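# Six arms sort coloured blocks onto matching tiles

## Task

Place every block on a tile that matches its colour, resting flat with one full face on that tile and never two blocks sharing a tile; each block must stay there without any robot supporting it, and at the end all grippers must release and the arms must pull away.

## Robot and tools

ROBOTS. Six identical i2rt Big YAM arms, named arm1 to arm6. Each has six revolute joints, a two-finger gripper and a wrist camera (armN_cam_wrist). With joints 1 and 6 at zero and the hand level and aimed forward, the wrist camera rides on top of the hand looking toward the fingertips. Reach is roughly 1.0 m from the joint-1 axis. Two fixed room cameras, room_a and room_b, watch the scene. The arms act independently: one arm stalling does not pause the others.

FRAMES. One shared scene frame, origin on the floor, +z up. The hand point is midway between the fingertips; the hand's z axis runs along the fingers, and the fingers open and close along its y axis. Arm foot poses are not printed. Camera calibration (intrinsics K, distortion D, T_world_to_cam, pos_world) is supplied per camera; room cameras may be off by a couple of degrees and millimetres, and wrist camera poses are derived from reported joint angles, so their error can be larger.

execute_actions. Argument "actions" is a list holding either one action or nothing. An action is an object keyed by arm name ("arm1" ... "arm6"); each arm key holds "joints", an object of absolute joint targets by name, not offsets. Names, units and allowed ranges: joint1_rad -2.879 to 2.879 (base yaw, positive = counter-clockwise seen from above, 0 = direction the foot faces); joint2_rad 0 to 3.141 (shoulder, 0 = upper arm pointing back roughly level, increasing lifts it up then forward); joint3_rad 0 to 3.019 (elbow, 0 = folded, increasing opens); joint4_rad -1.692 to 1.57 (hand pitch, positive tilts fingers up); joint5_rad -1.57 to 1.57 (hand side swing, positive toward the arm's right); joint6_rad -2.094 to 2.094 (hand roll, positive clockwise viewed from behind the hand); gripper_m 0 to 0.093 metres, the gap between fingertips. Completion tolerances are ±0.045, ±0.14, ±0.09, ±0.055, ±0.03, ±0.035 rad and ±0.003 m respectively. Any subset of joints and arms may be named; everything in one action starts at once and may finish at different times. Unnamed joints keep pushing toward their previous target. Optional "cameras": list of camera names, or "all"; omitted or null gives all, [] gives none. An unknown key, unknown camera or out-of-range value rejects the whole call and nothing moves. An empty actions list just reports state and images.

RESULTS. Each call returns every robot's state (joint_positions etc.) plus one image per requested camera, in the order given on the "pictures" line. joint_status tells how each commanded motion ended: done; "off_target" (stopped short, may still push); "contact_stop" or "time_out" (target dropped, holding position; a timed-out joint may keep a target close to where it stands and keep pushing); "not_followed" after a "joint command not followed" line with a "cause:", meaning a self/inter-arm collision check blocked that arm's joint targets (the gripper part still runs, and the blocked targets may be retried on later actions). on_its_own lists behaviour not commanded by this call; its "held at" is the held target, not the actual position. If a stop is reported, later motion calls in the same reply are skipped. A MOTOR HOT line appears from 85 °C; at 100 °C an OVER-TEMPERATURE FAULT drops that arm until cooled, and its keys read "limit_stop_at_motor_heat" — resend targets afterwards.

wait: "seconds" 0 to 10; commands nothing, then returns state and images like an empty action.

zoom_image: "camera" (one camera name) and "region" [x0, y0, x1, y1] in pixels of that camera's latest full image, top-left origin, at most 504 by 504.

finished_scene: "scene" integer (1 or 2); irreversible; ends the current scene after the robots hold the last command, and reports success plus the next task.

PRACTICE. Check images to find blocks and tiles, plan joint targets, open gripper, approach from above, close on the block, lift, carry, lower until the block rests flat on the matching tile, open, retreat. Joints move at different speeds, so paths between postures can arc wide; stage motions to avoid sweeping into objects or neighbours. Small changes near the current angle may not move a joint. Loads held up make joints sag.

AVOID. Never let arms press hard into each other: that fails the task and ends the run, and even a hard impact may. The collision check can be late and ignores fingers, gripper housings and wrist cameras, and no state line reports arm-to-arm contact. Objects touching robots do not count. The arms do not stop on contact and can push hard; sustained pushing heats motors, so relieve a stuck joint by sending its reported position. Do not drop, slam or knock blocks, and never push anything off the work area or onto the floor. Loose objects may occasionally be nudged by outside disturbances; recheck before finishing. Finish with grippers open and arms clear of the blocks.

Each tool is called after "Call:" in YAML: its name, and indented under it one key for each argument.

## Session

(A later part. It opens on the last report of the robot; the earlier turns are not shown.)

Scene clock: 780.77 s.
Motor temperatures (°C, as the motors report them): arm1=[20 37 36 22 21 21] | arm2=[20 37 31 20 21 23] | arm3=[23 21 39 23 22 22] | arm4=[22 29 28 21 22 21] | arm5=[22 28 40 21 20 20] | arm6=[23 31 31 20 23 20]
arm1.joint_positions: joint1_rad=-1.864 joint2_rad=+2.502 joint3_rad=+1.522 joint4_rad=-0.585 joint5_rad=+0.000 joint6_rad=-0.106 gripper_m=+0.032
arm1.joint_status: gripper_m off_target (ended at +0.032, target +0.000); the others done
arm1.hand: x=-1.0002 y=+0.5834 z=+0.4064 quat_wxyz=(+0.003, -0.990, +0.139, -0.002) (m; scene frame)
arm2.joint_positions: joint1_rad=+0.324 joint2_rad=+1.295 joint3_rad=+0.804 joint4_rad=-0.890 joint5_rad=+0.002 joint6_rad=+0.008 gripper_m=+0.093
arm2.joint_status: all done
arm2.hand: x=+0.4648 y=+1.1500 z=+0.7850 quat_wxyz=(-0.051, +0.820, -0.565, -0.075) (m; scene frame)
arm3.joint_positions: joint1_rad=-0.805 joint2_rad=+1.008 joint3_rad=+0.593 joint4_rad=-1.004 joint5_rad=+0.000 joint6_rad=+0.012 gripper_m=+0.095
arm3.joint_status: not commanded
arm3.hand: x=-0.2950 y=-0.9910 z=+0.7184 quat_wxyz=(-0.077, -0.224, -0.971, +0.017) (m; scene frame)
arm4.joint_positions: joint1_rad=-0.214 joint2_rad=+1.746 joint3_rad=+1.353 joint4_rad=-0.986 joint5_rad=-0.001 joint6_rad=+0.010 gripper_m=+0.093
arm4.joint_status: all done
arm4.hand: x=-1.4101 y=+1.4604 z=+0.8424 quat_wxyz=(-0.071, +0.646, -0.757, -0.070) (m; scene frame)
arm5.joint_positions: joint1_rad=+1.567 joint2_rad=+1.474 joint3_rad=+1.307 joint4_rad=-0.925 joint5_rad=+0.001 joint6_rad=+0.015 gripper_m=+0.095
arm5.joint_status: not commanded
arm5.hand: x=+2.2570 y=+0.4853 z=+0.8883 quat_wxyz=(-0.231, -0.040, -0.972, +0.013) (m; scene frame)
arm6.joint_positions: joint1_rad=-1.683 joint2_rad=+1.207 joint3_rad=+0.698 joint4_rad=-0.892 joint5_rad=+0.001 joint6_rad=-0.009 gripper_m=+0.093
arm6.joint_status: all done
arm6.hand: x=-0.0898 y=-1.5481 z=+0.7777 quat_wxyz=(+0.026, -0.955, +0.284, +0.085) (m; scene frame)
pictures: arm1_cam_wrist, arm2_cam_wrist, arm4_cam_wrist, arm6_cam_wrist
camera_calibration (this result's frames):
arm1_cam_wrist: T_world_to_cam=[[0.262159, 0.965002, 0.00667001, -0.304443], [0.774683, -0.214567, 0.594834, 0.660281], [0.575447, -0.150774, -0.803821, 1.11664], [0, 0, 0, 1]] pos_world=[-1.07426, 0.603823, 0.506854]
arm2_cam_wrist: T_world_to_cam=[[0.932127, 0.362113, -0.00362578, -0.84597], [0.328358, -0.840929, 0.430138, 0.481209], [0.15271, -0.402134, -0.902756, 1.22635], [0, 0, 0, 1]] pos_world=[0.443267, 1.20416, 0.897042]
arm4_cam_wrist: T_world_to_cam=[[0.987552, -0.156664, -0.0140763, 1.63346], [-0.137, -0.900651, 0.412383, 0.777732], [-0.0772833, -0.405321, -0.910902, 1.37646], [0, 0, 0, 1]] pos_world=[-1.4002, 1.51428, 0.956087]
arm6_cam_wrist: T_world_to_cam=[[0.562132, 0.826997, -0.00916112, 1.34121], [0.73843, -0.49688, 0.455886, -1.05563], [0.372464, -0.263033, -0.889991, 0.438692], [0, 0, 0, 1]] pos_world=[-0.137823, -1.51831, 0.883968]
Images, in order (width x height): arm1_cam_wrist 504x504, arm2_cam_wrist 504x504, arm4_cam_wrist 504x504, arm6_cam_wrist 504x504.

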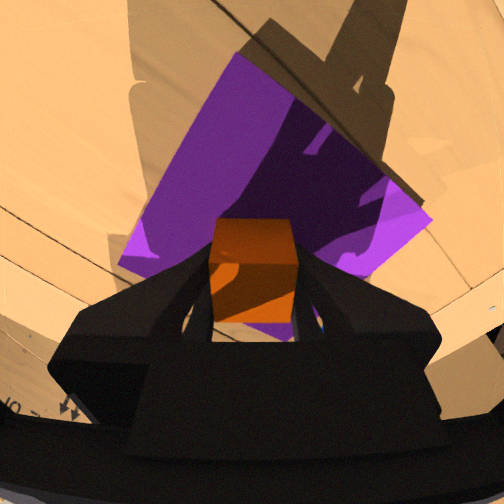

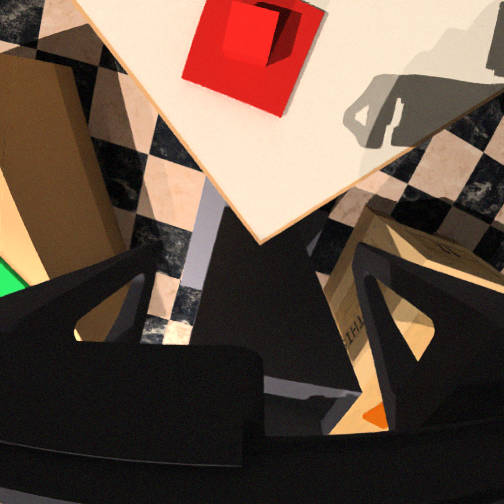

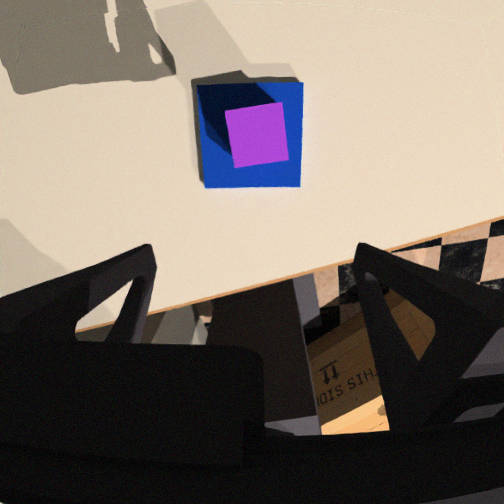

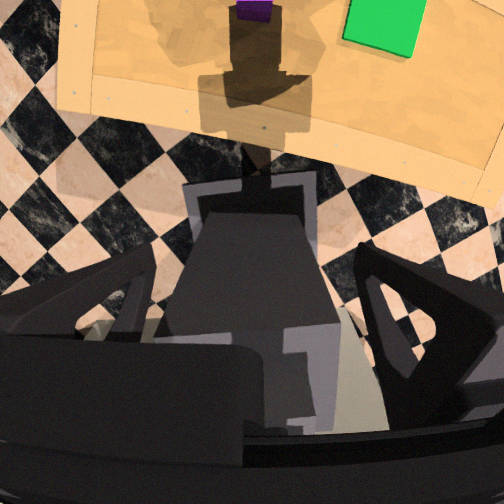

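Call:
execute_actions:
  actions:
    - {"arm1":{"joints":{"joint1_rad":1.885,"joint2_rad":2.40,"joint4_rad":-0.68,"joint6_rad":0}},"arm2":{"joints":{"joint1_rad":1.2}},"arm3":{"joints":{"joint1_rad":-1.487,"joint2_rad":2.28,"joint3_rad":1.595,"joint4_rad":-0.85,"joint6_rad":-0.39}},"arm4":{"joints":{"joint2_rad":2.232,"joint3_rad":1.553,"joint4_rad":-0.865,"joint6_rad":-0.14}},"arm6":{"joints":{"joint1_rad":-0.3}}}
  cameras: ["arm1_cam_wrist","arm3_cam_wrist","arm4_cam_wrist"]

Scene clock: 846.17 s.
Motor temperatures (°C, as the motors report them): arm1=[20 38 36 22 21 21] | arm2=[20 33 32 20 21 23] | arm3=[23 22 39 23 22 22] | arm4=[22 30 29 21 22 21] | arm5=[22 28 41 21 20 20] | arm6=[23 27 33 20 23 20]
arm1.joint_positions: joint1_rad=+1.898 joint2_rad=+2.394 joint3_rad=+1.538 joint4_rad=-0.671 joint5_rad=-0.002 joint6_rad=-0.015 gripper_m=+0.032
arm1.joint_status: all done
arm1.hand: x=+0.1270 y=+0.5079 z=+0.4840 quat_wxyz=(-0.028, +0.126, -0.992, -0.004) (m; scene frame)
arm2.joint_positions: joint1_rad=+1.195 joint2_rad=+1.295 joint3_rad=+0.804 joint4_rad=-0.890 joint5_rad=+0.000 joint6_rad=+0.006 gripper_m=+0.093
arm2.joint_status: all done
arm2.hand: x=+0.2500 y=+0.9258 z=+0.7862 quat_wxyz=(-0.012, +0.982, -0.165, -0.092) (m; scene frame)
arm3.joint_positions: joint1_rad=-1.493 joint2_rad=+2.301 joint3_rad=+1.559 joint4_rad=-0.855 joint5_rad=+0.000 joint6_rad=-0.376 gripper_m=+0.095
arm3.joint_status: all done
arm3.hand: x=-0.2760 y=-1.4209 z=+0.4925 quat_wxyz=(+0.006, -0.368, -0.930, -0.009) (m; scene frame)
arm4.joint_positions: joint1_rad=-0.217 joint2_rad=+2.205 joint3_rad=+1.553 joint4_rad=-0.870 joint5_rad=+0.001 joint6_rad=-0.128 gripper_m=+0.093
arm4.joint_status: all done
arm4.hand: x=-1.4003 y=+1.5231 z=+0.6569 quat_wxyz=(-0.019, +0.698, -0.715, -0.021) (m; scene frame)
arm5.joint_positions: joint1_rad=+1.567 joint2_rad=+1.474 joint3_rad=+1.307 joint4_rad=-0.925 joint5_rad=+0.001 joint6_rad=+0.015 gripper_m=+0.095
arm5.joint_status: not commanded
arm5.hand: x=+2.2570 y=+0.4853 z=+0.8883 quat_wxyz=(-0.231, -0.040, -0.972, +0.013) (m; scene frame)
arm6.joint_positions: joint1_rad=-0.308 joint2_rad=+1.207 joint3_rad=+0.698 joint4_rad=-0.892 joint5_rad=+0.000 joint6_rad=-0.009 gripper_m=+0.093
arm6.joint_status: all done
arm6.hand: x=-0.0495 y=-1.9596 z=+0.7760 quat_wxyz=(-0.029, -0.918, -0.387, +0.082) (m; scene frame)
pictures: arm1_cam_wrist, arm3_cam_wrist, arm4_cam_wrist
camera_calibration (this result's frames):
arm1_cam_wrist: T_world_to_cam=[[0.262101, -0.96504, 0.000907601, 0.45542], [-0.808497, -0.219071, 0.546206, -0.0484247], [-0.526912, -0.143895, -0.83765, 0.671811], [0, 0, 0, 1]] pos_world=[0.195468, 0.52556, 0.588779]
arm3_cam_wrist: T_world_to_cam=[[-0.676105, -0.73641, -0.0241306, -1.21946], [-0.604293, 0.535474, 0.589998, 0.305457], [-0.421559, 0.413483, -0.807044, 0.993067], [0, 0, 0, 1]] pos_world=[-0.221258, -1.4722, 0.591804]
arm4_cam_wrist: T_world_to_cam=[[0.999704, -0.0241534, -0.0030793, 1.43894], [-0.0187094, -0.842928, 0.5377, 0.90745], [-0.0155829, -0.537483, -0.84313, 1.47685], [0, 0, 0, 1]] pos_world=[-1.39852, 1.59345, 0.761673]
Images, in order (width x height): arm1_cam_wrist 504x504, arm3_cam_wrist 504x504, arm4_cam_wrist 504x504.

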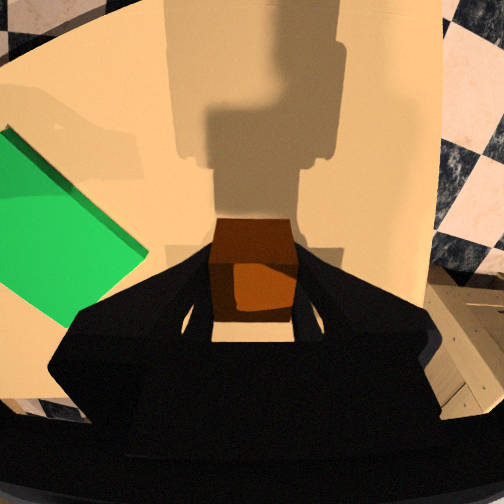

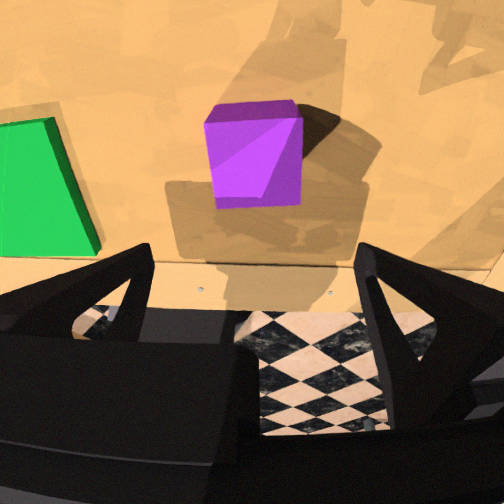

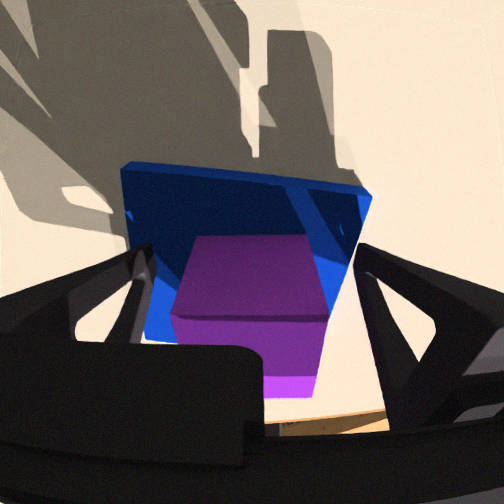

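Call:
execute_actions:
  actions:
    - {"arm1":{"joints":{"joint2_rad":2.55,"joint3_rad":1.635,"joint4_rad":-0.607}},"arm3":{"joints":{"joint1_rad":-1.467,"joint2_rad":2.455,"joint3_rad":1.692,"joint4_rad":-0.75,"joint6_rad":-0.425}},"arm4":{"joints":{"joint2_rad":2.165,"joint4_rad":-0.96,"gripper_m":0}}}
  cameras: ["arm1_cam_wrist","arm3_cam_wrist","arm4_cam_wrist"]

Scene clock: 891.27 s.
Motor temperatures (°C, as the motors report them): arm1=[20 37 36 22 21 21] | arm2=[20 32 33 20 21 23] | arm3=[23 27 39 23 22 22] | arm4=[22 31 28 21 22 21] | arm5=[22 28 41 21 20 20] | arm6=[23 27 33 20 23 20]
arm1.joint_positions: joint1_rad=+1.898 joint2_rad=+2.568 joint3_rad=+1.607 joint4_rad=-0.613 joint5_rad=-0.002 joint6_rad=-0.015 gripper_m=+0.032
arm1.joint_status: all done
arm1.hand: x=+0.1164 y=+0.5053 z=+0.3999 quat_wxyz=(-0.004, +0.126, -0.992, -0.001) (m; scene frame)
arm2.joint_positions: joint1_rad=+1.195 joint2_rad=+1.295 joint3_rad=+0.804 joint4_rad=-0.890 joint5_rad=+0.000 joint6_rad=+0.006 gripper_m=+0.093
arm2.joint_status: not commanded
arm2.hand: x=+0.2500 y=+0.9258 z=+0.7862 quat_wxyz=(-0.012, +0.982, -0.165, -0.092) (m; scene frame)
arm3.joint_positions: joint1_rad=-1.471 joint2_rad=+2.458 joint3_rad=+1.678 joint4_rad=-0.762 joint5_rad=+0.000 joint6_rad=-0.411 gripper_m=+0.095
arm3.joint_status: all done
arm3.hand: x=-0.2471 y=-1.4483 z=+0.4317 quat_wxyz=(-0.014, -0.341, -0.940, +0.010) (m; scene frame)
arm4.joint_positions: joint1_rad=-0.221 joint2_rad=+2.195 joint3_rad=+1.551 joint4_rad=-0.943 joint5_rad=+0.002 joint6_rad=-0.129 gripper_m=+0.047
arm4.joint_status: gripper_m off_target (ended at +0.047, target +0.000); the others done
arm4.hand: x=-1.4002 y=+1.5059 z=+0.6616 quat_wxyz=(+0.006, +0.698, -0.716, -0.001) (m; scene frame)
arm5.joint_positions: joint1_rad=+1.567 joint2_rad=+1.474 joint3_rad=+1.307 joint4_rad=-0.925 joint5_rad=+0.001 joint6_rad=+0.015 gripper_m=+0.095
arm5.joint_status: not commanded
arm5.hand: x=+2.2570 y=+0.4853 z=+0.8883 quat_wxyz=(-0.231, -0.040, -0.972, +0.013) (m; scene frame)
arm6.joint_positions: joint1_rad=-0.308 joint2_rad=+1.207 joint3_rad=+0.698 joint4_rad=-0.892 joint5_rad=+0.000 joint6_rad=-0.009 gripper_m=+0.093
arm6.joint_status: not commanded
arm6.hand: x=-0.0495 y=-1.9596 z=+0.7760 quat_wxyz=(-0.029, -0.918, -0.387, +0.082) (m; scene frame)
pictures: arm1_cam_wrist, arm3_cam_wrist, arm4_cam_wrist
camera_calibration (this result's frames):
arm1_cam_wrist: T_world_to_cam=[[0.2621, -0.965041, -0.000395383, 0.456298], [-0.782919, -0.212876, 0.58457, -0.0330499], [-0.564218, -0.152906, -0.811343, 0.593805], [0, 0, 0, 1]] pos_world=[0.189565, 0.524107, 0.50128]
arm3_cam_wrist: T_world_to_cam=[[-0.633032, -0.774124, -0.00186888, -1.27516], [-0.648204, 0.52874, 0.547965, 0.370904], [-0.423204, 0.348091, -0.836499, 0.885145], [0, 0, 0, 1]] pos_world=[-0.192198, -1.49135, 0.534798]
arm4_cam_wrist: T_world_to_cam=[[0.99958, -0.0269752, -0.010632, 1.4475], [-0.0154742, -0.806404, 0.591162, 0.804616], [-0.0245205, -0.590749, -0.806483, 1.51503], [0, 0, 0, 1]] pos_world=[-1.39729, 1.5829, 0.761578]
Images, in order (width x height): arm1_cam_wrist 504x504, arm3_cam_wrist 504x504, arm4_cam_wrist 504x504.

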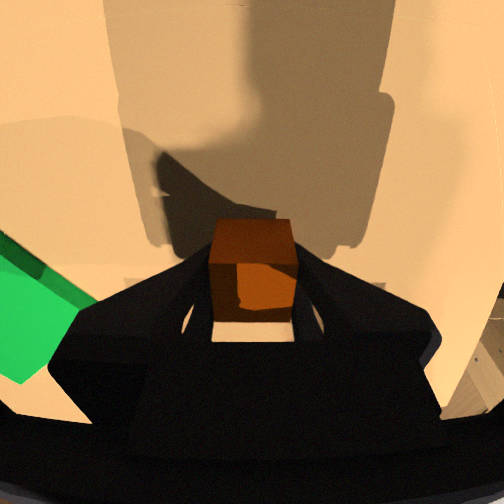

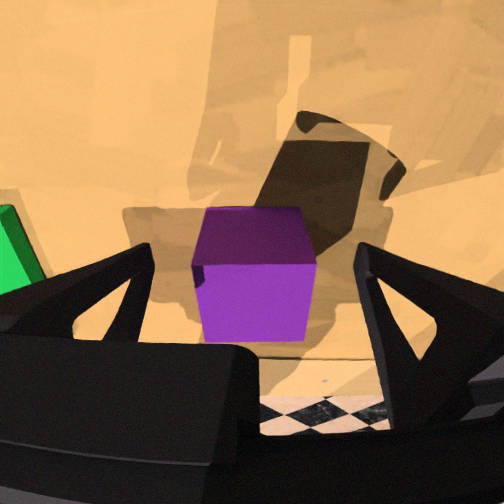

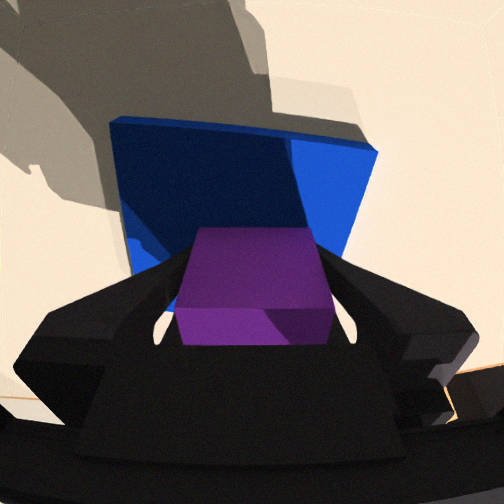

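Call:
execute_actions:
  actions:
    - {"arm1":{"joints":{"joint2_rad":2.585,"gripper_m":0.093}},"arm3":{"joints":{"joint2_rad":2.50,"joint4_rad":-0.80}},"arm4":{"joints":{"joint1_rad":-2.208,"joint2_rad":2.05,"joint3_rad":1.61,"joint4_rad":-1.06,"joint6_rad":0.31}}}
  cameras: ["arm1_cam_wrist","arm3_cam_wrist","arm4_cam_wrist"]

Scene clock: 944.63 s.
Motor temperatures (°C, as the motors report them): arm1=[20 39 37 22 21 21] | arm2=[20 32 33 20 21 23] | arm3=[23 28 38 23 22 22] | arm4=[22 33 29 21 22 21] | arm5=[22 28 41 21 20 20] | arm6=[23 26 33 20 23 20]
arm1.joint_positions: joint1_rad=+1.898 joint2_rad=+2.568 joint3_rad=+1.607 joint4_rad=-0.613 joint5_rad=-0.002 joint6_rad=-0.014 gripper_m=+0.093
arm1.joint_status: all done
arm1.hand: x=+0.1163 y=+0.5053 z=+0.3997 quat_wxyz=(-0.004, +0.125, -0.992, -0.001) (m; scene frame)
arm2.joint_positions: joint1_rad=+1.195 joint2_rad=+1.295 joint3_rad=+0.804 joint4_rad=-0.890 joint5_rad=+0.000 joint6_rad=+0.006 gripper_m=+0.093
arm2.joint_status: not commanded
arm2.hand: x=+0.2500 y=+0.9258 z=+0.7862 quat_wxyz=(-0.012, +0.982, -0.165, -0.092) (m; scene frame)
arm3.joint_positions: joint1_rad=-1.471 joint2_rad=+2.480 joint3_rad=+1.678 joint4_rad=-0.783 joint5_rad=+0.000 joint6_rad=-0.411 gripper_m=+0.095
arm3.joint_status: all done
arm3.hand: x=-0.2527 y=-1.4371 z=+0.4184 quat_wxyz=(+0.002, -0.341, -0.940, -0.005) (m; scene frame)
arm4.joint_positions: joint1_rad=-2.209 joint2_rad=+2.051 joint3_rad=+1.599 joint4_rad=-1.044 joint5_rad=+0.002 joint6_rad=+0.299 gripper_m=+0.047
arm4.joint_status: all done
arm4.hand: x=-0.9729 y=+0.5767 z=+0.7500 quat_wxyz=(-0.031, -0.422, -0.906, +0.004) (m; scene frame)
arm5.joint_positions: joint1_rad=+1.567 joint2_rad=+1.474 joint3_rad=+1.307 joint4_rad=-0.925 joint5_rad=+0.001 joint6_rad=+0.015 gripper_m=+0.095
arm5.joint_status: not commanded
arm5.hand: x=+2.2570 y=+0.4853 z=+0.8883 quat_wxyz=(-0.231, -0.040, -0.972, +0.013) (m; scene frame)
arm6.joint_positions: joint1_rad=-0.308 joint2_rad=+1.207 joint3_rad=+0.698 joint4_rad=-0.892 joint5_rad=+0.000 joint6_rad=-0.009 gripper_m=+0.093
arm6.joint_status: not commanded
arm6.hand: x=-0.0495 y=-1.9596 z=+0.7760 quat_wxyz=(-0.029, -0.918, -0.387, +0.082) (m; scene frame)
pictures: arm1_cam_wrist, arm3_cam_wrist, arm4_cam_wrist
camera_calibration (this result's frames):
arm1_cam_wrist: T_world_to_cam=[[0.261363, -0.96524, -0.000412658, 0.456495], [-0.782862, -0.21223, 0.58488, -0.033503], [-0.564638, -0.152543, -0.811119, 0.593312], [0, 0, 0, 1]] pos_world=[0.189467, 0.524023, 0.501031]
arm3_cam_wrist: T_world_to_cam=[[-0.633088, -0.773835, -0.0194987, -1.26225], [-0.637422, 0.506863, 0.58033, 0.326457], [-0.439196, 0.379828, -0.814148, 0.89998], [0, 0, 0, 1]] pos_world=[-0.195756, -1.48408, 0.518653]
arm4_cam_wrist: T_world_to_cam=[[-0.765241, -0.643444, -0.0196498, -0.358507], [-0.551946, 0.640103, 0.534437, -1.30393], [-0.331302, 0.419819, -0.84498, 0.195501], [0, 0, 0, 1]] pos_world=[-0.929273, 0.521895, 0.855017]
Images, in order (width x height): arm1_cam_wrist 504x504, arm3_cam_wrist 504x504, arm4_cam_wrist 504x504.

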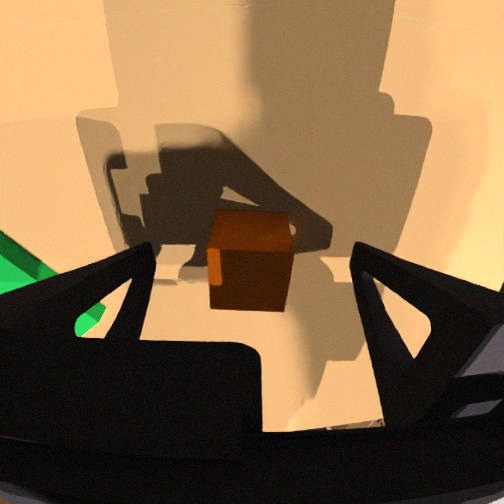

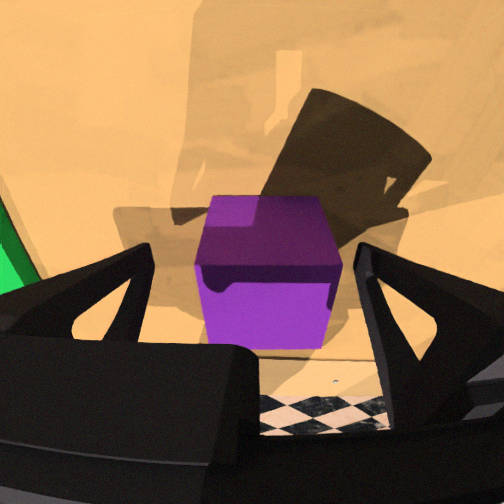

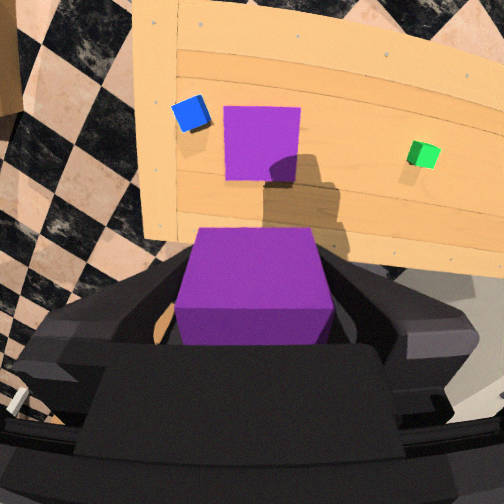

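Call:
execute_actions:
  actions: []

Scene clock: 985.43 s.
Motor temperatures (°C, as the motors report them): arm1=[20 38 38 22 21 21] | arm2=[20 31 33 20 21 23] | arm3=[23 28 37 23 22 22] | arm4=[22 33 30 21 22 21] | arm5=[22 28 41 21 20 20] | arm6=[23 26 33 20 23 20]
arm1.joint_positions: joint1_rad=+1.898 joint2_rad=+2.568 joint3_rad=+1.607 joint4_rad=-0.613 joint5_rad=-0.002 joint6_rad=-0.014 gripper_m=+0.093
arm1.joint_status: all done
arm1.hand: x=+0.1163 y=+0.5053 z=+0.3997 quat_wxyz=(-0.004, +0.125, -0.992, -0.001) (m; scene frame)
arm2.joint_positions: joint1_rad=+1.195 joint2_rad=+1.295 joint3_rad=+0.804 joint4_rad=-0.890 joint5_rad=+0.000 joint6_rad=+0.006 gripper_m=+0.093
arm2.joint_status: not commanded
arm2.hand: x=+0.2500 y=+0.9258 z=+0.7862 quat_wxyz=(-0.012, +0.982, -0.165, -0.092) (m; scene frame)
arm3.joint_positions: joint1_rad=-1.471 joint2_rad=+2.480 joint3_rad=+1.678 joint4_rad=-0.783 joint5_rad=+0.000 joint6_rad=-0.411 gripper_m=+0.095
arm3.joint_status: all done
arm3.hand: x=-0.2527 y=-1.4371 z=+0.4184 quat_wxyz=(+0.002, -0.341, -0.940, -0.005) (m; scene frame)
arm4.joint_positions: joint1_rad=-2.209 joint2_rad=+2.051 joint3_rad=+1.599 joint4_rad=-1.044 joint5_rad=+0.002 joint6_rad=+0.299 gripper_m=+0.047
arm4.joint_status: all done
arm4.hand: x=-0.9729 y=+0.5767 z=+0.7500 quat_wxyz=(-0.031, -0.422, -0.906, +0.004) (m; scene frame)
arm5.joint_positions: joint1_rad=+1.567 joint2_rad=+1.474 joint3_rad=+1.307 joint4_rad=-0.925 joint5_rad=+0.001 joint6_rad=+0.015 gripper_m=+0.095
arm5.joint_status: not commanded
arm5.hand: x=+2.2570 y=+0.4853 z=+0.8883 quat_wxyz=(-0.231, -0.040, -0.972, +0.013) (m; scene frame)
arm6.joint_positions: joint1_rad=-0.308 joint2_rad=+1.207 joint3_rad=+0.698 joint4_rad=-0.892 joint5_rad=+0.000 joint6_rad=-0.009 gripper_m=+0.093
arm6.joint_status: not commanded
arm6.hand: x=-0.0495 y=-1.9596 z=+0.7760 quat_wxyz=(-0.029, -0.918, -0.387, +0.082) (m; scene frame)
pictures: arm1_cam_wrist, arm2_cam_wrist, arm3_cam_wrist, arm4_cam_wrist, arm5_cam_wrist, arm6_cam_wrist, room_a, room_b
camera_calibration (this result's frames):
arm1_cam_wrist: T_world_to_cam=[[0.261363, -0.96524, -0.000412658, 0.456495], [-0.782862, -0.21223, 0.58488, -0.033503], [-0.564638, -0.152543, -0.811119, 0.593312], [0, 0, 0, 1]] pos_world=[0.189467, 0.524023, 0.501031]
arm2_cam_wrist: T_world_to_cam=[[0.321291, 0.946922, -0.0104915, -0.947918], [0.857607, -0.286253, 0.427281, -0.280919], [0.401599, -0.146279, -0.904058, 0.871948], [0, 0, 0, 1]] pos_world=[0.195303, 0.944739, 0.898378]
arm3_cam_wrist: T_world_to_cam=[[-0.633088, -0.773835, -0.0194987, -1.26225], [-0.637422, 0.506863, 0.58033, 0.326457], [-0.439196, 0.379828, -0.814148, 0.89998], [0, 0, 0, 1]] pos_world=[-0.195756, -1.48408, 0.518653]
arm4_cam_wrist: T_world_to_cam=[[-0.765241, -0.643444, -0.0196498, -0.358507], [-0.551946, 0.640103, 0.534437, -1.30393], [-0.331302, 0.419819, -0.84498, 0.195501], [0, 0, 0, 1]] pos_world=[-0.929273, 0.521895, 0.855017]
arm5_cam_wrist: T_world_to_cam=[[-0.0799318, -0.996506, 0.0242025, 0.639734], [-0.984472, 0.0827268, 0.154825, 2.04346], [-0.156287, -0.0114512, -0.987645, 1.35924], [0, 0, 0, 1]] pos_world=[2.27529, 0.484015, 1.01058]
arm6_cam_wrist: T_world_to_cam=[[-0.702068, 0.71211, 0.000784311, 1.36337], [0.632328, 0.622904, 0.460599, 0.896296], [0.327508, 0.323868, -0.887608, 1.45988], [0, 0, 0, 1]] pos_world=[-0.0876996, -2.00198, 0.881897]
Images, in order (width x height): arm1_cam_wrist 504x504, arm2_cam_wrist 504x504, arm3_cam_wrist 504x504, arm4_cam_wrist 504x504, arm5_cam_wrist 504x504, arm6_cam_wrist 504x504, room_a 504x504, room_b 504x504.

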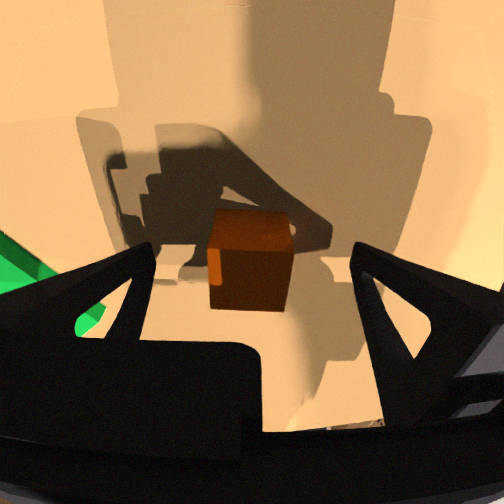

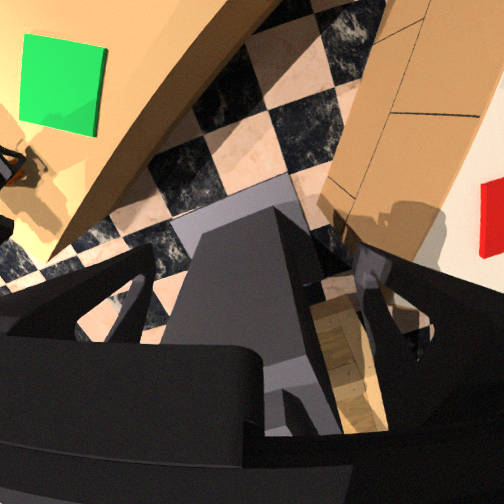

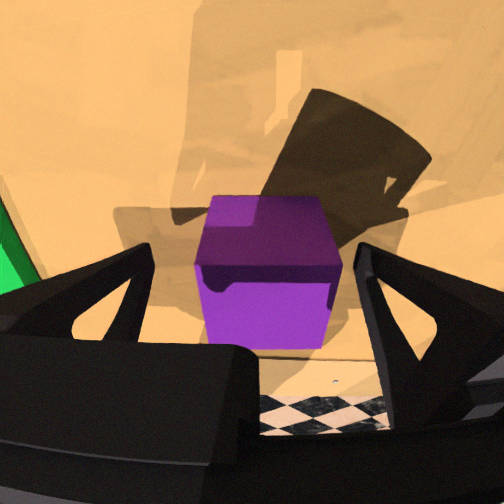

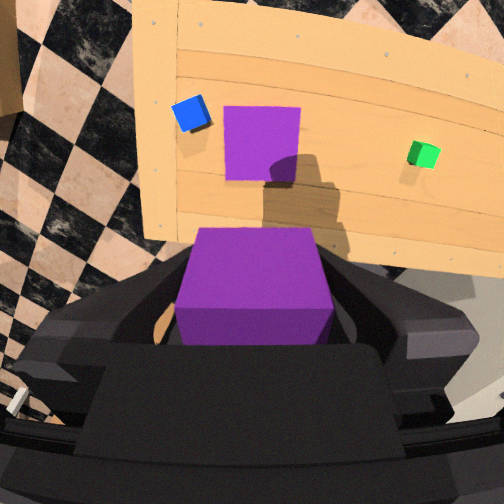

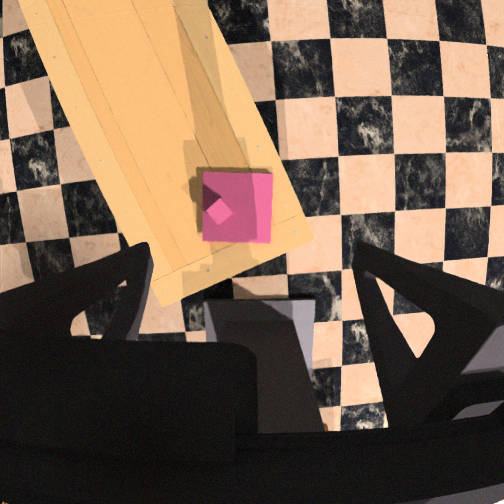

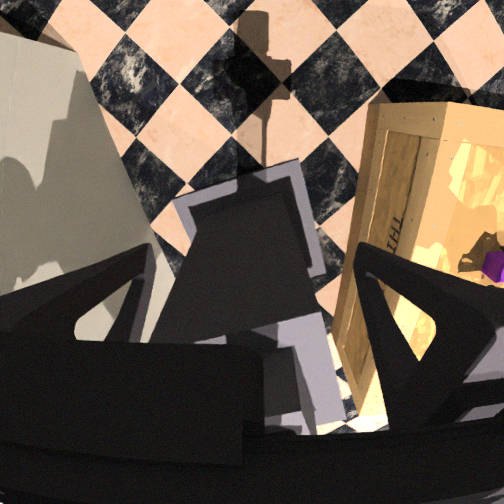

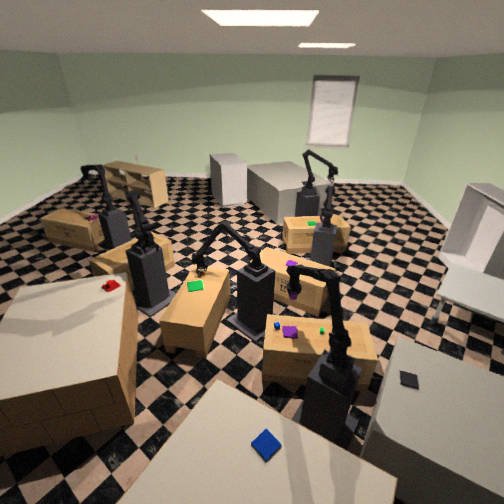

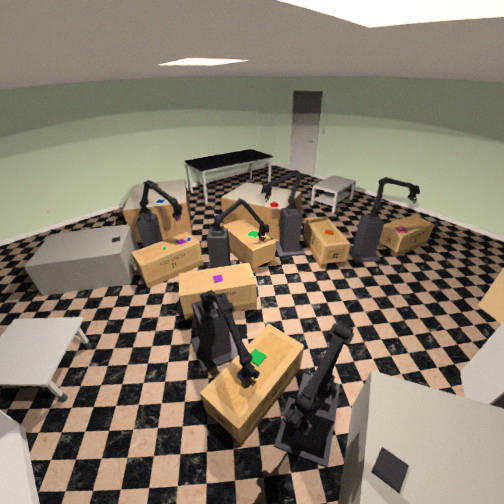

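Call:
execute_actions:
  actions:
    - {"arm1":{"joints":{"joint2_rad":2.0}},"arm3":{"joints":{"gripper_m":0.03}},"arm4":{"joints":{"joint2_rad":2.62,"joint3_rad":1.675,"joint4_rad":-0.565}}}
  cameras: ["arm3_cam_wrist","arm4_cam_wrist"]

Scene clock: 1024.30 s.
Motor temperatures (°C, as the motors report them): arm1=[20 38 38 22 21 21] | arm2=[20 31 33 20 21 23] | arm3=[23 29 37 23 22 22] | arm4=[22 33 30 21 22 21] | arm5=[22 28 42 21 20 20] | arm6=[23 25 33 20 23 20]
arm1.joint_positions: joint1_rad=+1.898 joint2_rad=+2.014 joint3_rad=+1.627 joint4_rad=-0.609 joint5_rad=-0.002 joint6_rad=-0.014 gripper_m=+0.093
arm1.joint_status: all done
arm1.hand: x=+0.2462 y=+0.5368 z=+0.7739 quat_wxyz=(-0.287, +0.120, -0.950, -0.033) (m; scene frame)
arm2.joint_positions: joint1_rad=+1.195 joint2_rad=+1.295 joint3_rad=+0.804 joint4_rad=-0.890 joint5_rad=+0.000 joint6_rad=+0.006 gripper_m=+0.093
arm2.joint_status: not commanded
arm2.hand: x=+0.2500 y=+0.9258 z=+0.7862 quat_wxyz=(-0.012, +0.982, -0.165, -0.092) (m; scene frame)
arm3.joint_positions: joint1_rad=-1.471 joint2_rad=+2.480 joint3_rad=+1.678 joint4_rad=-0.783 joint5_rad=+0.001 joint6_rad=-0.411 gripper_m=+0.048
arm3.joint_status: gripper_m off_target (ended at +0.048, target +0.030)
arm3.hand: x=-0.2528 y=-1.4371 z=+0.4184 quat_wxyz=(+0.002, -0.341, -0.940, -0.005) (m; scene frame)
arm4.joint_positions: joint1_rad=-2.210 joint2_rad=+2.629 joint3_rad=+1.659 joint4_rad=-0.578 joint5_rad=-0.001 joint6_rad=+0.302 gripper_m=+0.047
arm4.joint_status: all done
arm4.hand: x=-0.9865 y=+0.5863 z=+0.4231 quat_wxyz=(-0.005, -0.424, -0.906, -0.001) (m; scene frame)
arm5.joint_positions: joint1_rad=+1.567 joint2_rad=+1.474 joint3_rad=+1.307 joint4_rad=-0.925 joint5_rad=+0.001 joint6_rad=+0.015 gripper_m=+0.095
arm5.joint_status: not commanded
arm5.hand: x=+2.2570 y=+0.4853 z=+0.8883 quat_wxyz=(-0.231, -0.040, -0.972, +0.013) (m; scene frame)
arm6.joint_positions: joint1_rad=-0.308 joint2_rad=+1.207 joint3_rad=+0.698 joint4_rad=-0.892 joint5_rad=+0.000 joint6_rad=-0.009 gripper_m=+0.093
arm6.joint_status: not commanded
arm6.hand: x=-0.0495 y=-1.9596 z=+0.7760 quat_wxyz=(-0.029, -0.918, -0.387, +0.082) (m; scene frame)
pictures: arm3_cam_wrist, arm4_cam_wrist
camera_calibration (this result's frames):
arm3_cam_wrist: T_world_to_cam=[[-0.632506, -0.774323, -0.0189641, -1.26311], [-0.637323, 0.506371, 0.580868, 0.325435], [-0.440177, 0.379489, -0.813777, 0.89901], [0, 0, 0, 1]] pos_world=[-0.195794, -1.48401, 0.518605]
arm4_cam_wrist: T_world_to_cam=[[-0.767869, -0.640569, -0.0069505, -0.378739], [-0.52609, 0.624375, 0.577395, -1.12635], [-0.365522, 0.44702, -0.816435, -0.151071], [0, 0, 0, 1]] pos_world=[-0.938603, 0.528187, 0.524377]
Images, in order (width x height): arm3_cam_wrist 504x504, arm4_cam_wrist 504x504.

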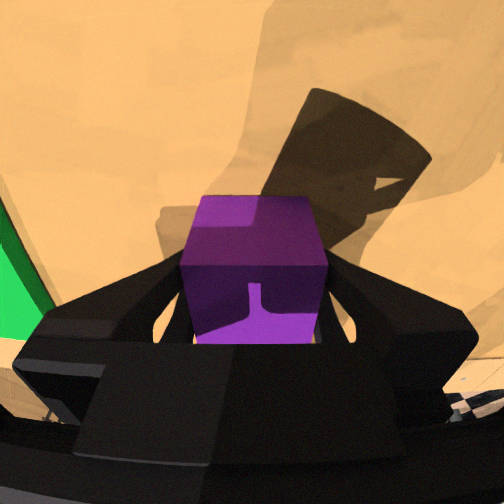

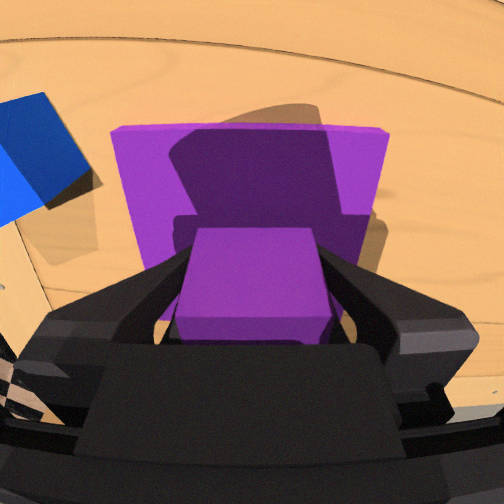

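Call:
execute_actions:
  actions:
    - {"arm1":{"joints":{"joint1_rad":-1.558,"joint2_rad":2.60,"joint3_rad":2.205,"joint4_rad":-1.15,"joint6_rad":-0.65}},"arm2":{"joints":{"joint1_rad":2.086,"joint2_rad":2.34,"joint3_rad":1.47,"joint4_rad":-0.66,"joint6_rad":0.316}},"arm3":{"joints":{"joint1_rad":1.118,"joint2_rad":2.18,"joint3_rad":1.78,"joint4_rad":-1.15,"joint6_rad":0.0}},"arm4":{"joints":{"joint2_rad":2.67,"joint3_rad":1.69,"joint4_rad":-0.55}}}
  cameras: ["arm1_cam_wrist","arm2_cam_wrist","arm3_cam_wrist","arm4_cam_wrist","room_b"]

Scene clock: 1103.97 s.
Motor temperatures (°C, as the motors report them): arm1=[20 39 42 22 21 21] | arm2=[20 31 33 20 21 23] | arm3=[23 30 37 23 22 22] | arm4=[22 35 28 21 22 21] | arm5=[22 28 42 21 20 20] | arm6=[23 24 33 20 23 20]
arm1.joint_positions: joint1_rad=-1.560 joint2_rad=+2.600 joint3_rad=+2.177 joint4_rad=-1.140 joint5_rad=+0.002 joint6_rad=-0.635 gripper_m=+0.093
arm1.joint_status: all done
arm1.hand: x=-1.1923 y=+0.4241 z=+0.5293 quat_wxyz=(+0.002, -0.962, -0.275, -0.003) (m; scene frame)
arm2.joint_positions: joint1_rad=+2.087 joint2_rad=+2.351 joint3_rad=+1.444 joint4_rad=-0.656 joint5_rad=-0.002 joint6_rad=+0.308 gripper_m=+0.093
arm2.joint_status: all done
arm2.hand: x=+0.1137 y=+0.4985 z=+0.5022 quat_wxyz=(+0.006, +0.992, +0.128, -0.003) (m; scene frame)
arm3.joint_positions: joint1_rad=+1.121 joint2_rad=+2.184 joint3_rad=+1.773 joint4_rad=-1.132 joint5_rad=-0.003 joint6_rad=-0.014 gripper_m=+0.048
arm3.joint_status: all done
arm3.hand: x=-0.4770 y=-0.2283 z=+0.6283 quat_wxyz=(-0.011, +0.681, -0.732, -0.007) (m; scene frame)
arm4.joint_positions: joint1_rad=-2.210 joint2_rad=+2.645 joint3_rad=+1.664 joint4_rad=-0.566 joint5_rad=-0.001 joint6_rad=+0.302 gripper_m=+0.047
arm4.joint_status: all done
arm4.hand: x=-0.9879 y=+0.5873 z=+0.4146 quat_wxyz=(-0.005, -0.424, -0.906, -0.001) (m; scene frame)
arm5.joint_positions: joint1_rad=+1.567 joint2_rad=+1.474 joint3_rad=+1.307 joint4_rad=-0.925 joint5_rad=+0.001 joint6_rad=+0.015 gripper_m=+0.095
arm5.joint_status: not commanded
arm5.hand: x=+2.2570 y=+0.4853 z=+0.8883 quat_wxyz=(-0.231, -0.040, -0.972, +0.013) (m; scene frame)
arm6.joint_positions: joint1_rad=-0.308 joint2_rad=+1.207 joint3_rad=+0.698 joint4_rad=-0.892 joint5_rad=+0.000 joint6_rad=-0.009 gripper_m=+0.093
arm6.joint_status: not commanded
arm6.hand: x=-0.0495 y=-1.9596 z=+0.7760 quat_wxyz=(-0.029, -0.918, -0.387, +0.082) (m; scene frame)
pictures: arm1_cam_wrist, arm2_cam_wrist, arm3_cam_wrist, arm4_cam_wrist, room_b
camera_calibration (this result's frames):
arm1_cam_wrist: T_world_to_cam=[[-0.5388, 0.842429, 0.00262705, -1.00207], [0.676621, 0.430891, 0.59709, 0.310032], [0.501874, 0.32349, -0.80217, 1.0122], [0, 0, 0, 1]] pos_world=[-1.25769, 0.383145, 0.629474]
arm2_cam_wrist: T_world_to_cam=[[-0.258875, 0.965791, -0.0152153, -0.443553], [0.783664, 0.219213, 0.58122, -0.485858], [0.564673, 0.13854, -0.813604, 0.401433], [0, 0, 0, 1]] pos_world=[0.0392458, 0.479272, 0.602249]
arm3_cam_wrist: T_world_to_cam=[[0.998112, -0.0610117, -0.00702021, 0.468247], [-0.0469278, -0.831415, 0.553667, -0.558189], [-0.0396169, -0.552292, -0.832709, 0.50261], [0, 0, 0, 1]] pos_world=[-0.473646, -0.15793, 0.730865]
arm4_cam_wrist: T_world_to_cam=[[-0.767867, -0.64057, -0.00706396, -0.379245], [-0.526275, 0.624495, 0.577097, -1.12293], [-0.36526, 0.446852, -0.816645, -0.158507], [0, 0, 0, 1]] pos_world=[-0.940077, 0.529161, 0.515918]
Images, in order (width x height): arm1_cam_wrist 504x504, arm2_cam_wrist 504x504, arm3_cam_wrist 504x504, arm4_cam_wrist 504x504, room_b 504x504.

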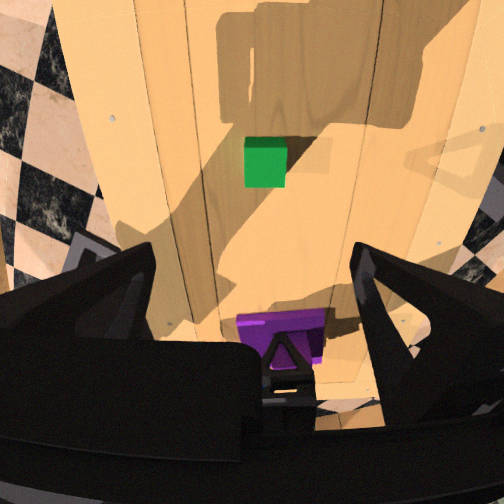

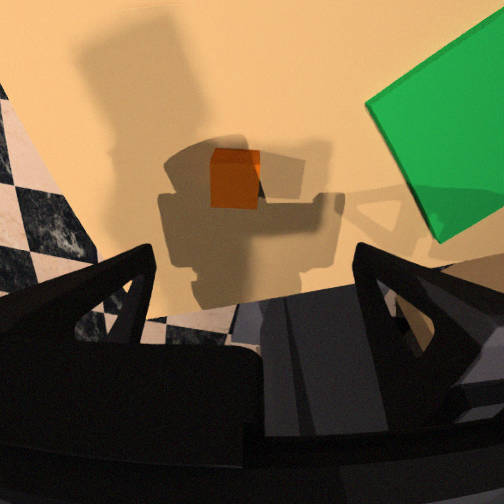

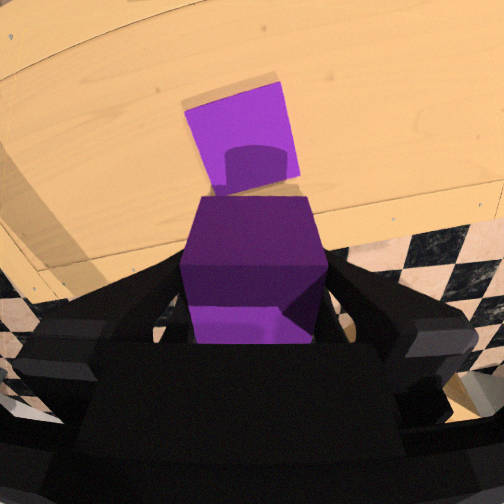

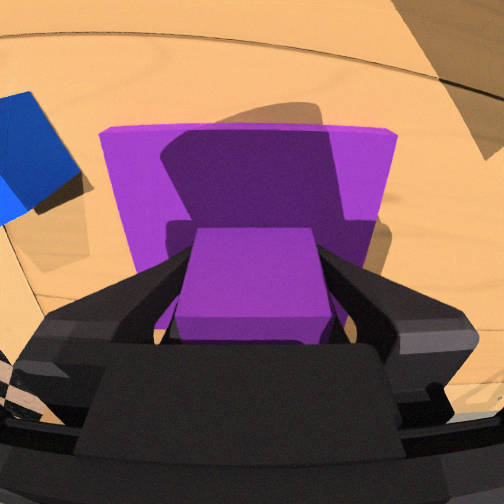

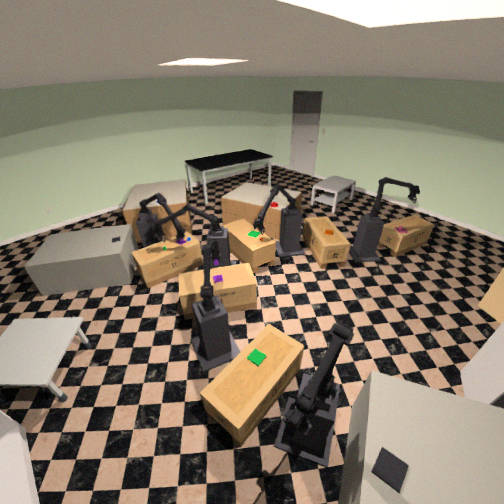

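Call:
execute_actions:
  actions:
    - {"arm1":{"joints":{"joint1_rad":-1.578,"joint2_rad":2.862,"joint3_rad":2.40,"joint4_rad":-1.06}},"arm2":{"joints":{"joint1_rad":2.112,"joint2_rad":2.55,"joint3_rad":1.59,"joint4_rad":-0.565}},"arm3":{"joints":{"joint1_rad":1.145,"joint2_rad":2.495,"joint3_rad":1.81,"joint4_rad":-0.87,"joint6_rad":-0.28}},"arm4":{"joints":{"joint2_rad":2.685}}}
  cameras: ["arm1_cam_wrist","arm2_cam_wrist","arm3_cam_wrist","arm4_cam_wrist"]

Scene clock: 1185.80 s.
Motor temperatures (°C, as the motors report them): arm1=[20 42 44 22 21 21] | arm2=[20 36 33 20 21 23] | arm3=[23 31 38 23 22 22] | arm4=[22 35 28 21 22 21] | arm5=[22 28 42 21 20 20] | arm6=[23 24 33 20 23 20]
arm1.joint_positions: joint1_rad=-1.565 joint2_rad=+2.860 joint3_rad=+2.360 joint4_rad=-1.065 joint5_rad=+0.001 joint6_rad=-0.640 gripper_m=+0.093
arm1.joint_status: all done
arm1.hand: x=-1.2004 y=+0.4287 z=+0.4061 quat_wxyz=(+0.001, -0.962, -0.274, -0.003) (m; scene frame)
arm2.joint_positions: joint1_rad=+2.102 joint2_rad=+2.566 joint3_rad=+1.578 joint4_rad=-0.572 joint5_rad=-0.002 joint6_rad=+0.309 gripper_m=+0.093
arm2.joint_status: all done
arm2.hand: x=+0.1054 y=+0.4821 z=+0.4121 quat_wxyz=(+0.007, +0.991, +0.135, -0.004) (m; scene frame)
arm3.joint_positions: joint1_rad=+1.140 joint2_rad=+2.511 joint3_rad=+1.792 joint4_rad=-0.888 joint5_rad=-0.001 joint6_rad=-0.263 gripper_m=+0.048
arm3.joint_status: all done
arm3.hand: x=-0.4885 y=-0.2339 z=+0.4270 quat_wxyz=(+0.014, +0.773, -0.634, +0.013) (m; scene frame)
arm4.joint_positions: joint1_rad=-2.210 joint2_rad=+2.646 joint3_rad=+1.664 joint4_rad=-0.566 joint5_rad=-0.001 joint6_rad=+0.302 gripper_m=+0.047
arm4.joint_status: all done
arm4.hand: x=-0.9881 y=+0.5874 z=+0.4144 quat_wxyz=(-0.005, -0.424, -0.906, -0.001) (m; scene frame)
arm5.joint_positions: joint1_rad=+1.567 joint2_rad=+1.474 joint3_rad=+1.307 joint4_rad=-0.925 joint5_rad=+0.001 joint6_rad=+0.015 gripper_m=+0.095
arm5.joint_status: not commanded
arm5.hand: x=+2.2570 y=+0.4853 z=+0.8883 quat_wxyz=(-0.231, -0.040, -0.972, +0.013) (m; scene frame)
arm6.joint_positions: joint1_rad=-0.308 joint2_rad=+1.207 joint3_rad=+0.698 joint4_rad=-0.892 joint5_rad=+0.000 joint6_rad=-0.009 gripper_m=+0.093
arm6.joint_status: not commanded
arm6.hand: x=-0.0495 y=-1.9596 z=+0.7760 quat_wxyz=(-0.029, -0.918, -0.387, +0.082) (m; scene frame)
pictures: arm1_cam_wrist, arm2_cam_wrist, arm3_cam_wrist, arm4_cam_wrist
camera_calibration (this result's frames):
arm1_cam_wrist: T_world_to_cam=[[-0.538797, 0.842435, 0.0013471, -1.00947], [0.675974, 0.431378, 0.597472, 0.38591], [0.50275, 0.322826, -0.801889, 0.917214], [0, 0, 0, 1]] pos_world=[-1.26589, 0.387835, 0.506293]
arm2_cam_wrist: T_world_to_cam=[[-0.272871, 0.961913, -0.0162437, -0.427471], [0.782131, 0.23164, 0.578458, -0.428052], [0.560189, 0.14514, -0.81555, 0.333199], [0, 0, 0, 1]] pos_world=[0.0314937, 0.461984, 0.512407]
arm3_cam_wrist: T_world_to_cam=[[0.978545, 0.205381, -0.0163532, 0.53472], [0.173101, -0.776505, 0.605868, -0.353828], [0.111735, -0.5957, -0.795397, 0.379335], [0, 0, 0, 1]] pos_world=[-0.504385, -0.1586, 0.52484]
arm4_cam_wrist: T_world_to_cam=[[-0.767869, -0.640569, -0.0069505, -0.379347], [-0.52609, 0.624375, 0.577395, -1.12281], [-0.365522, 0.44702, -0.816435, -0.159226], [0, 0, 0, 1]] pos_world=[-0.940189, 0.529234, 0.515671]
Images, in order (width x height): arm1_cam_wrist 504x504, arm2_cam_wrist 504x504, arm3_cam_wrist 504x504, arm4_cam_wrist 504x504.

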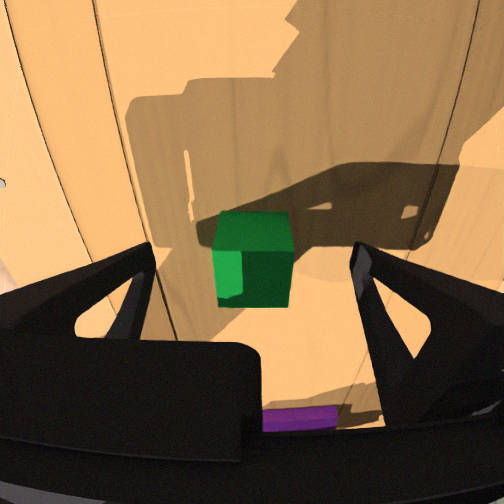

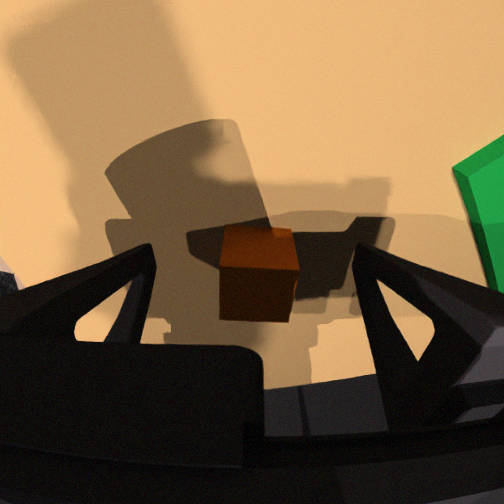

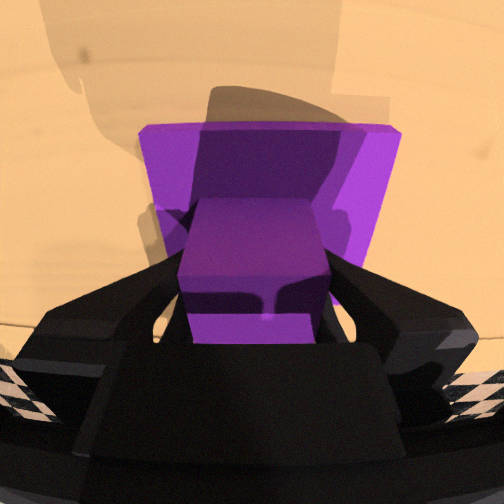

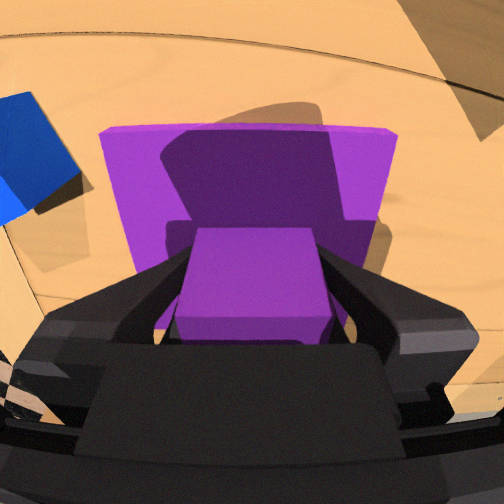

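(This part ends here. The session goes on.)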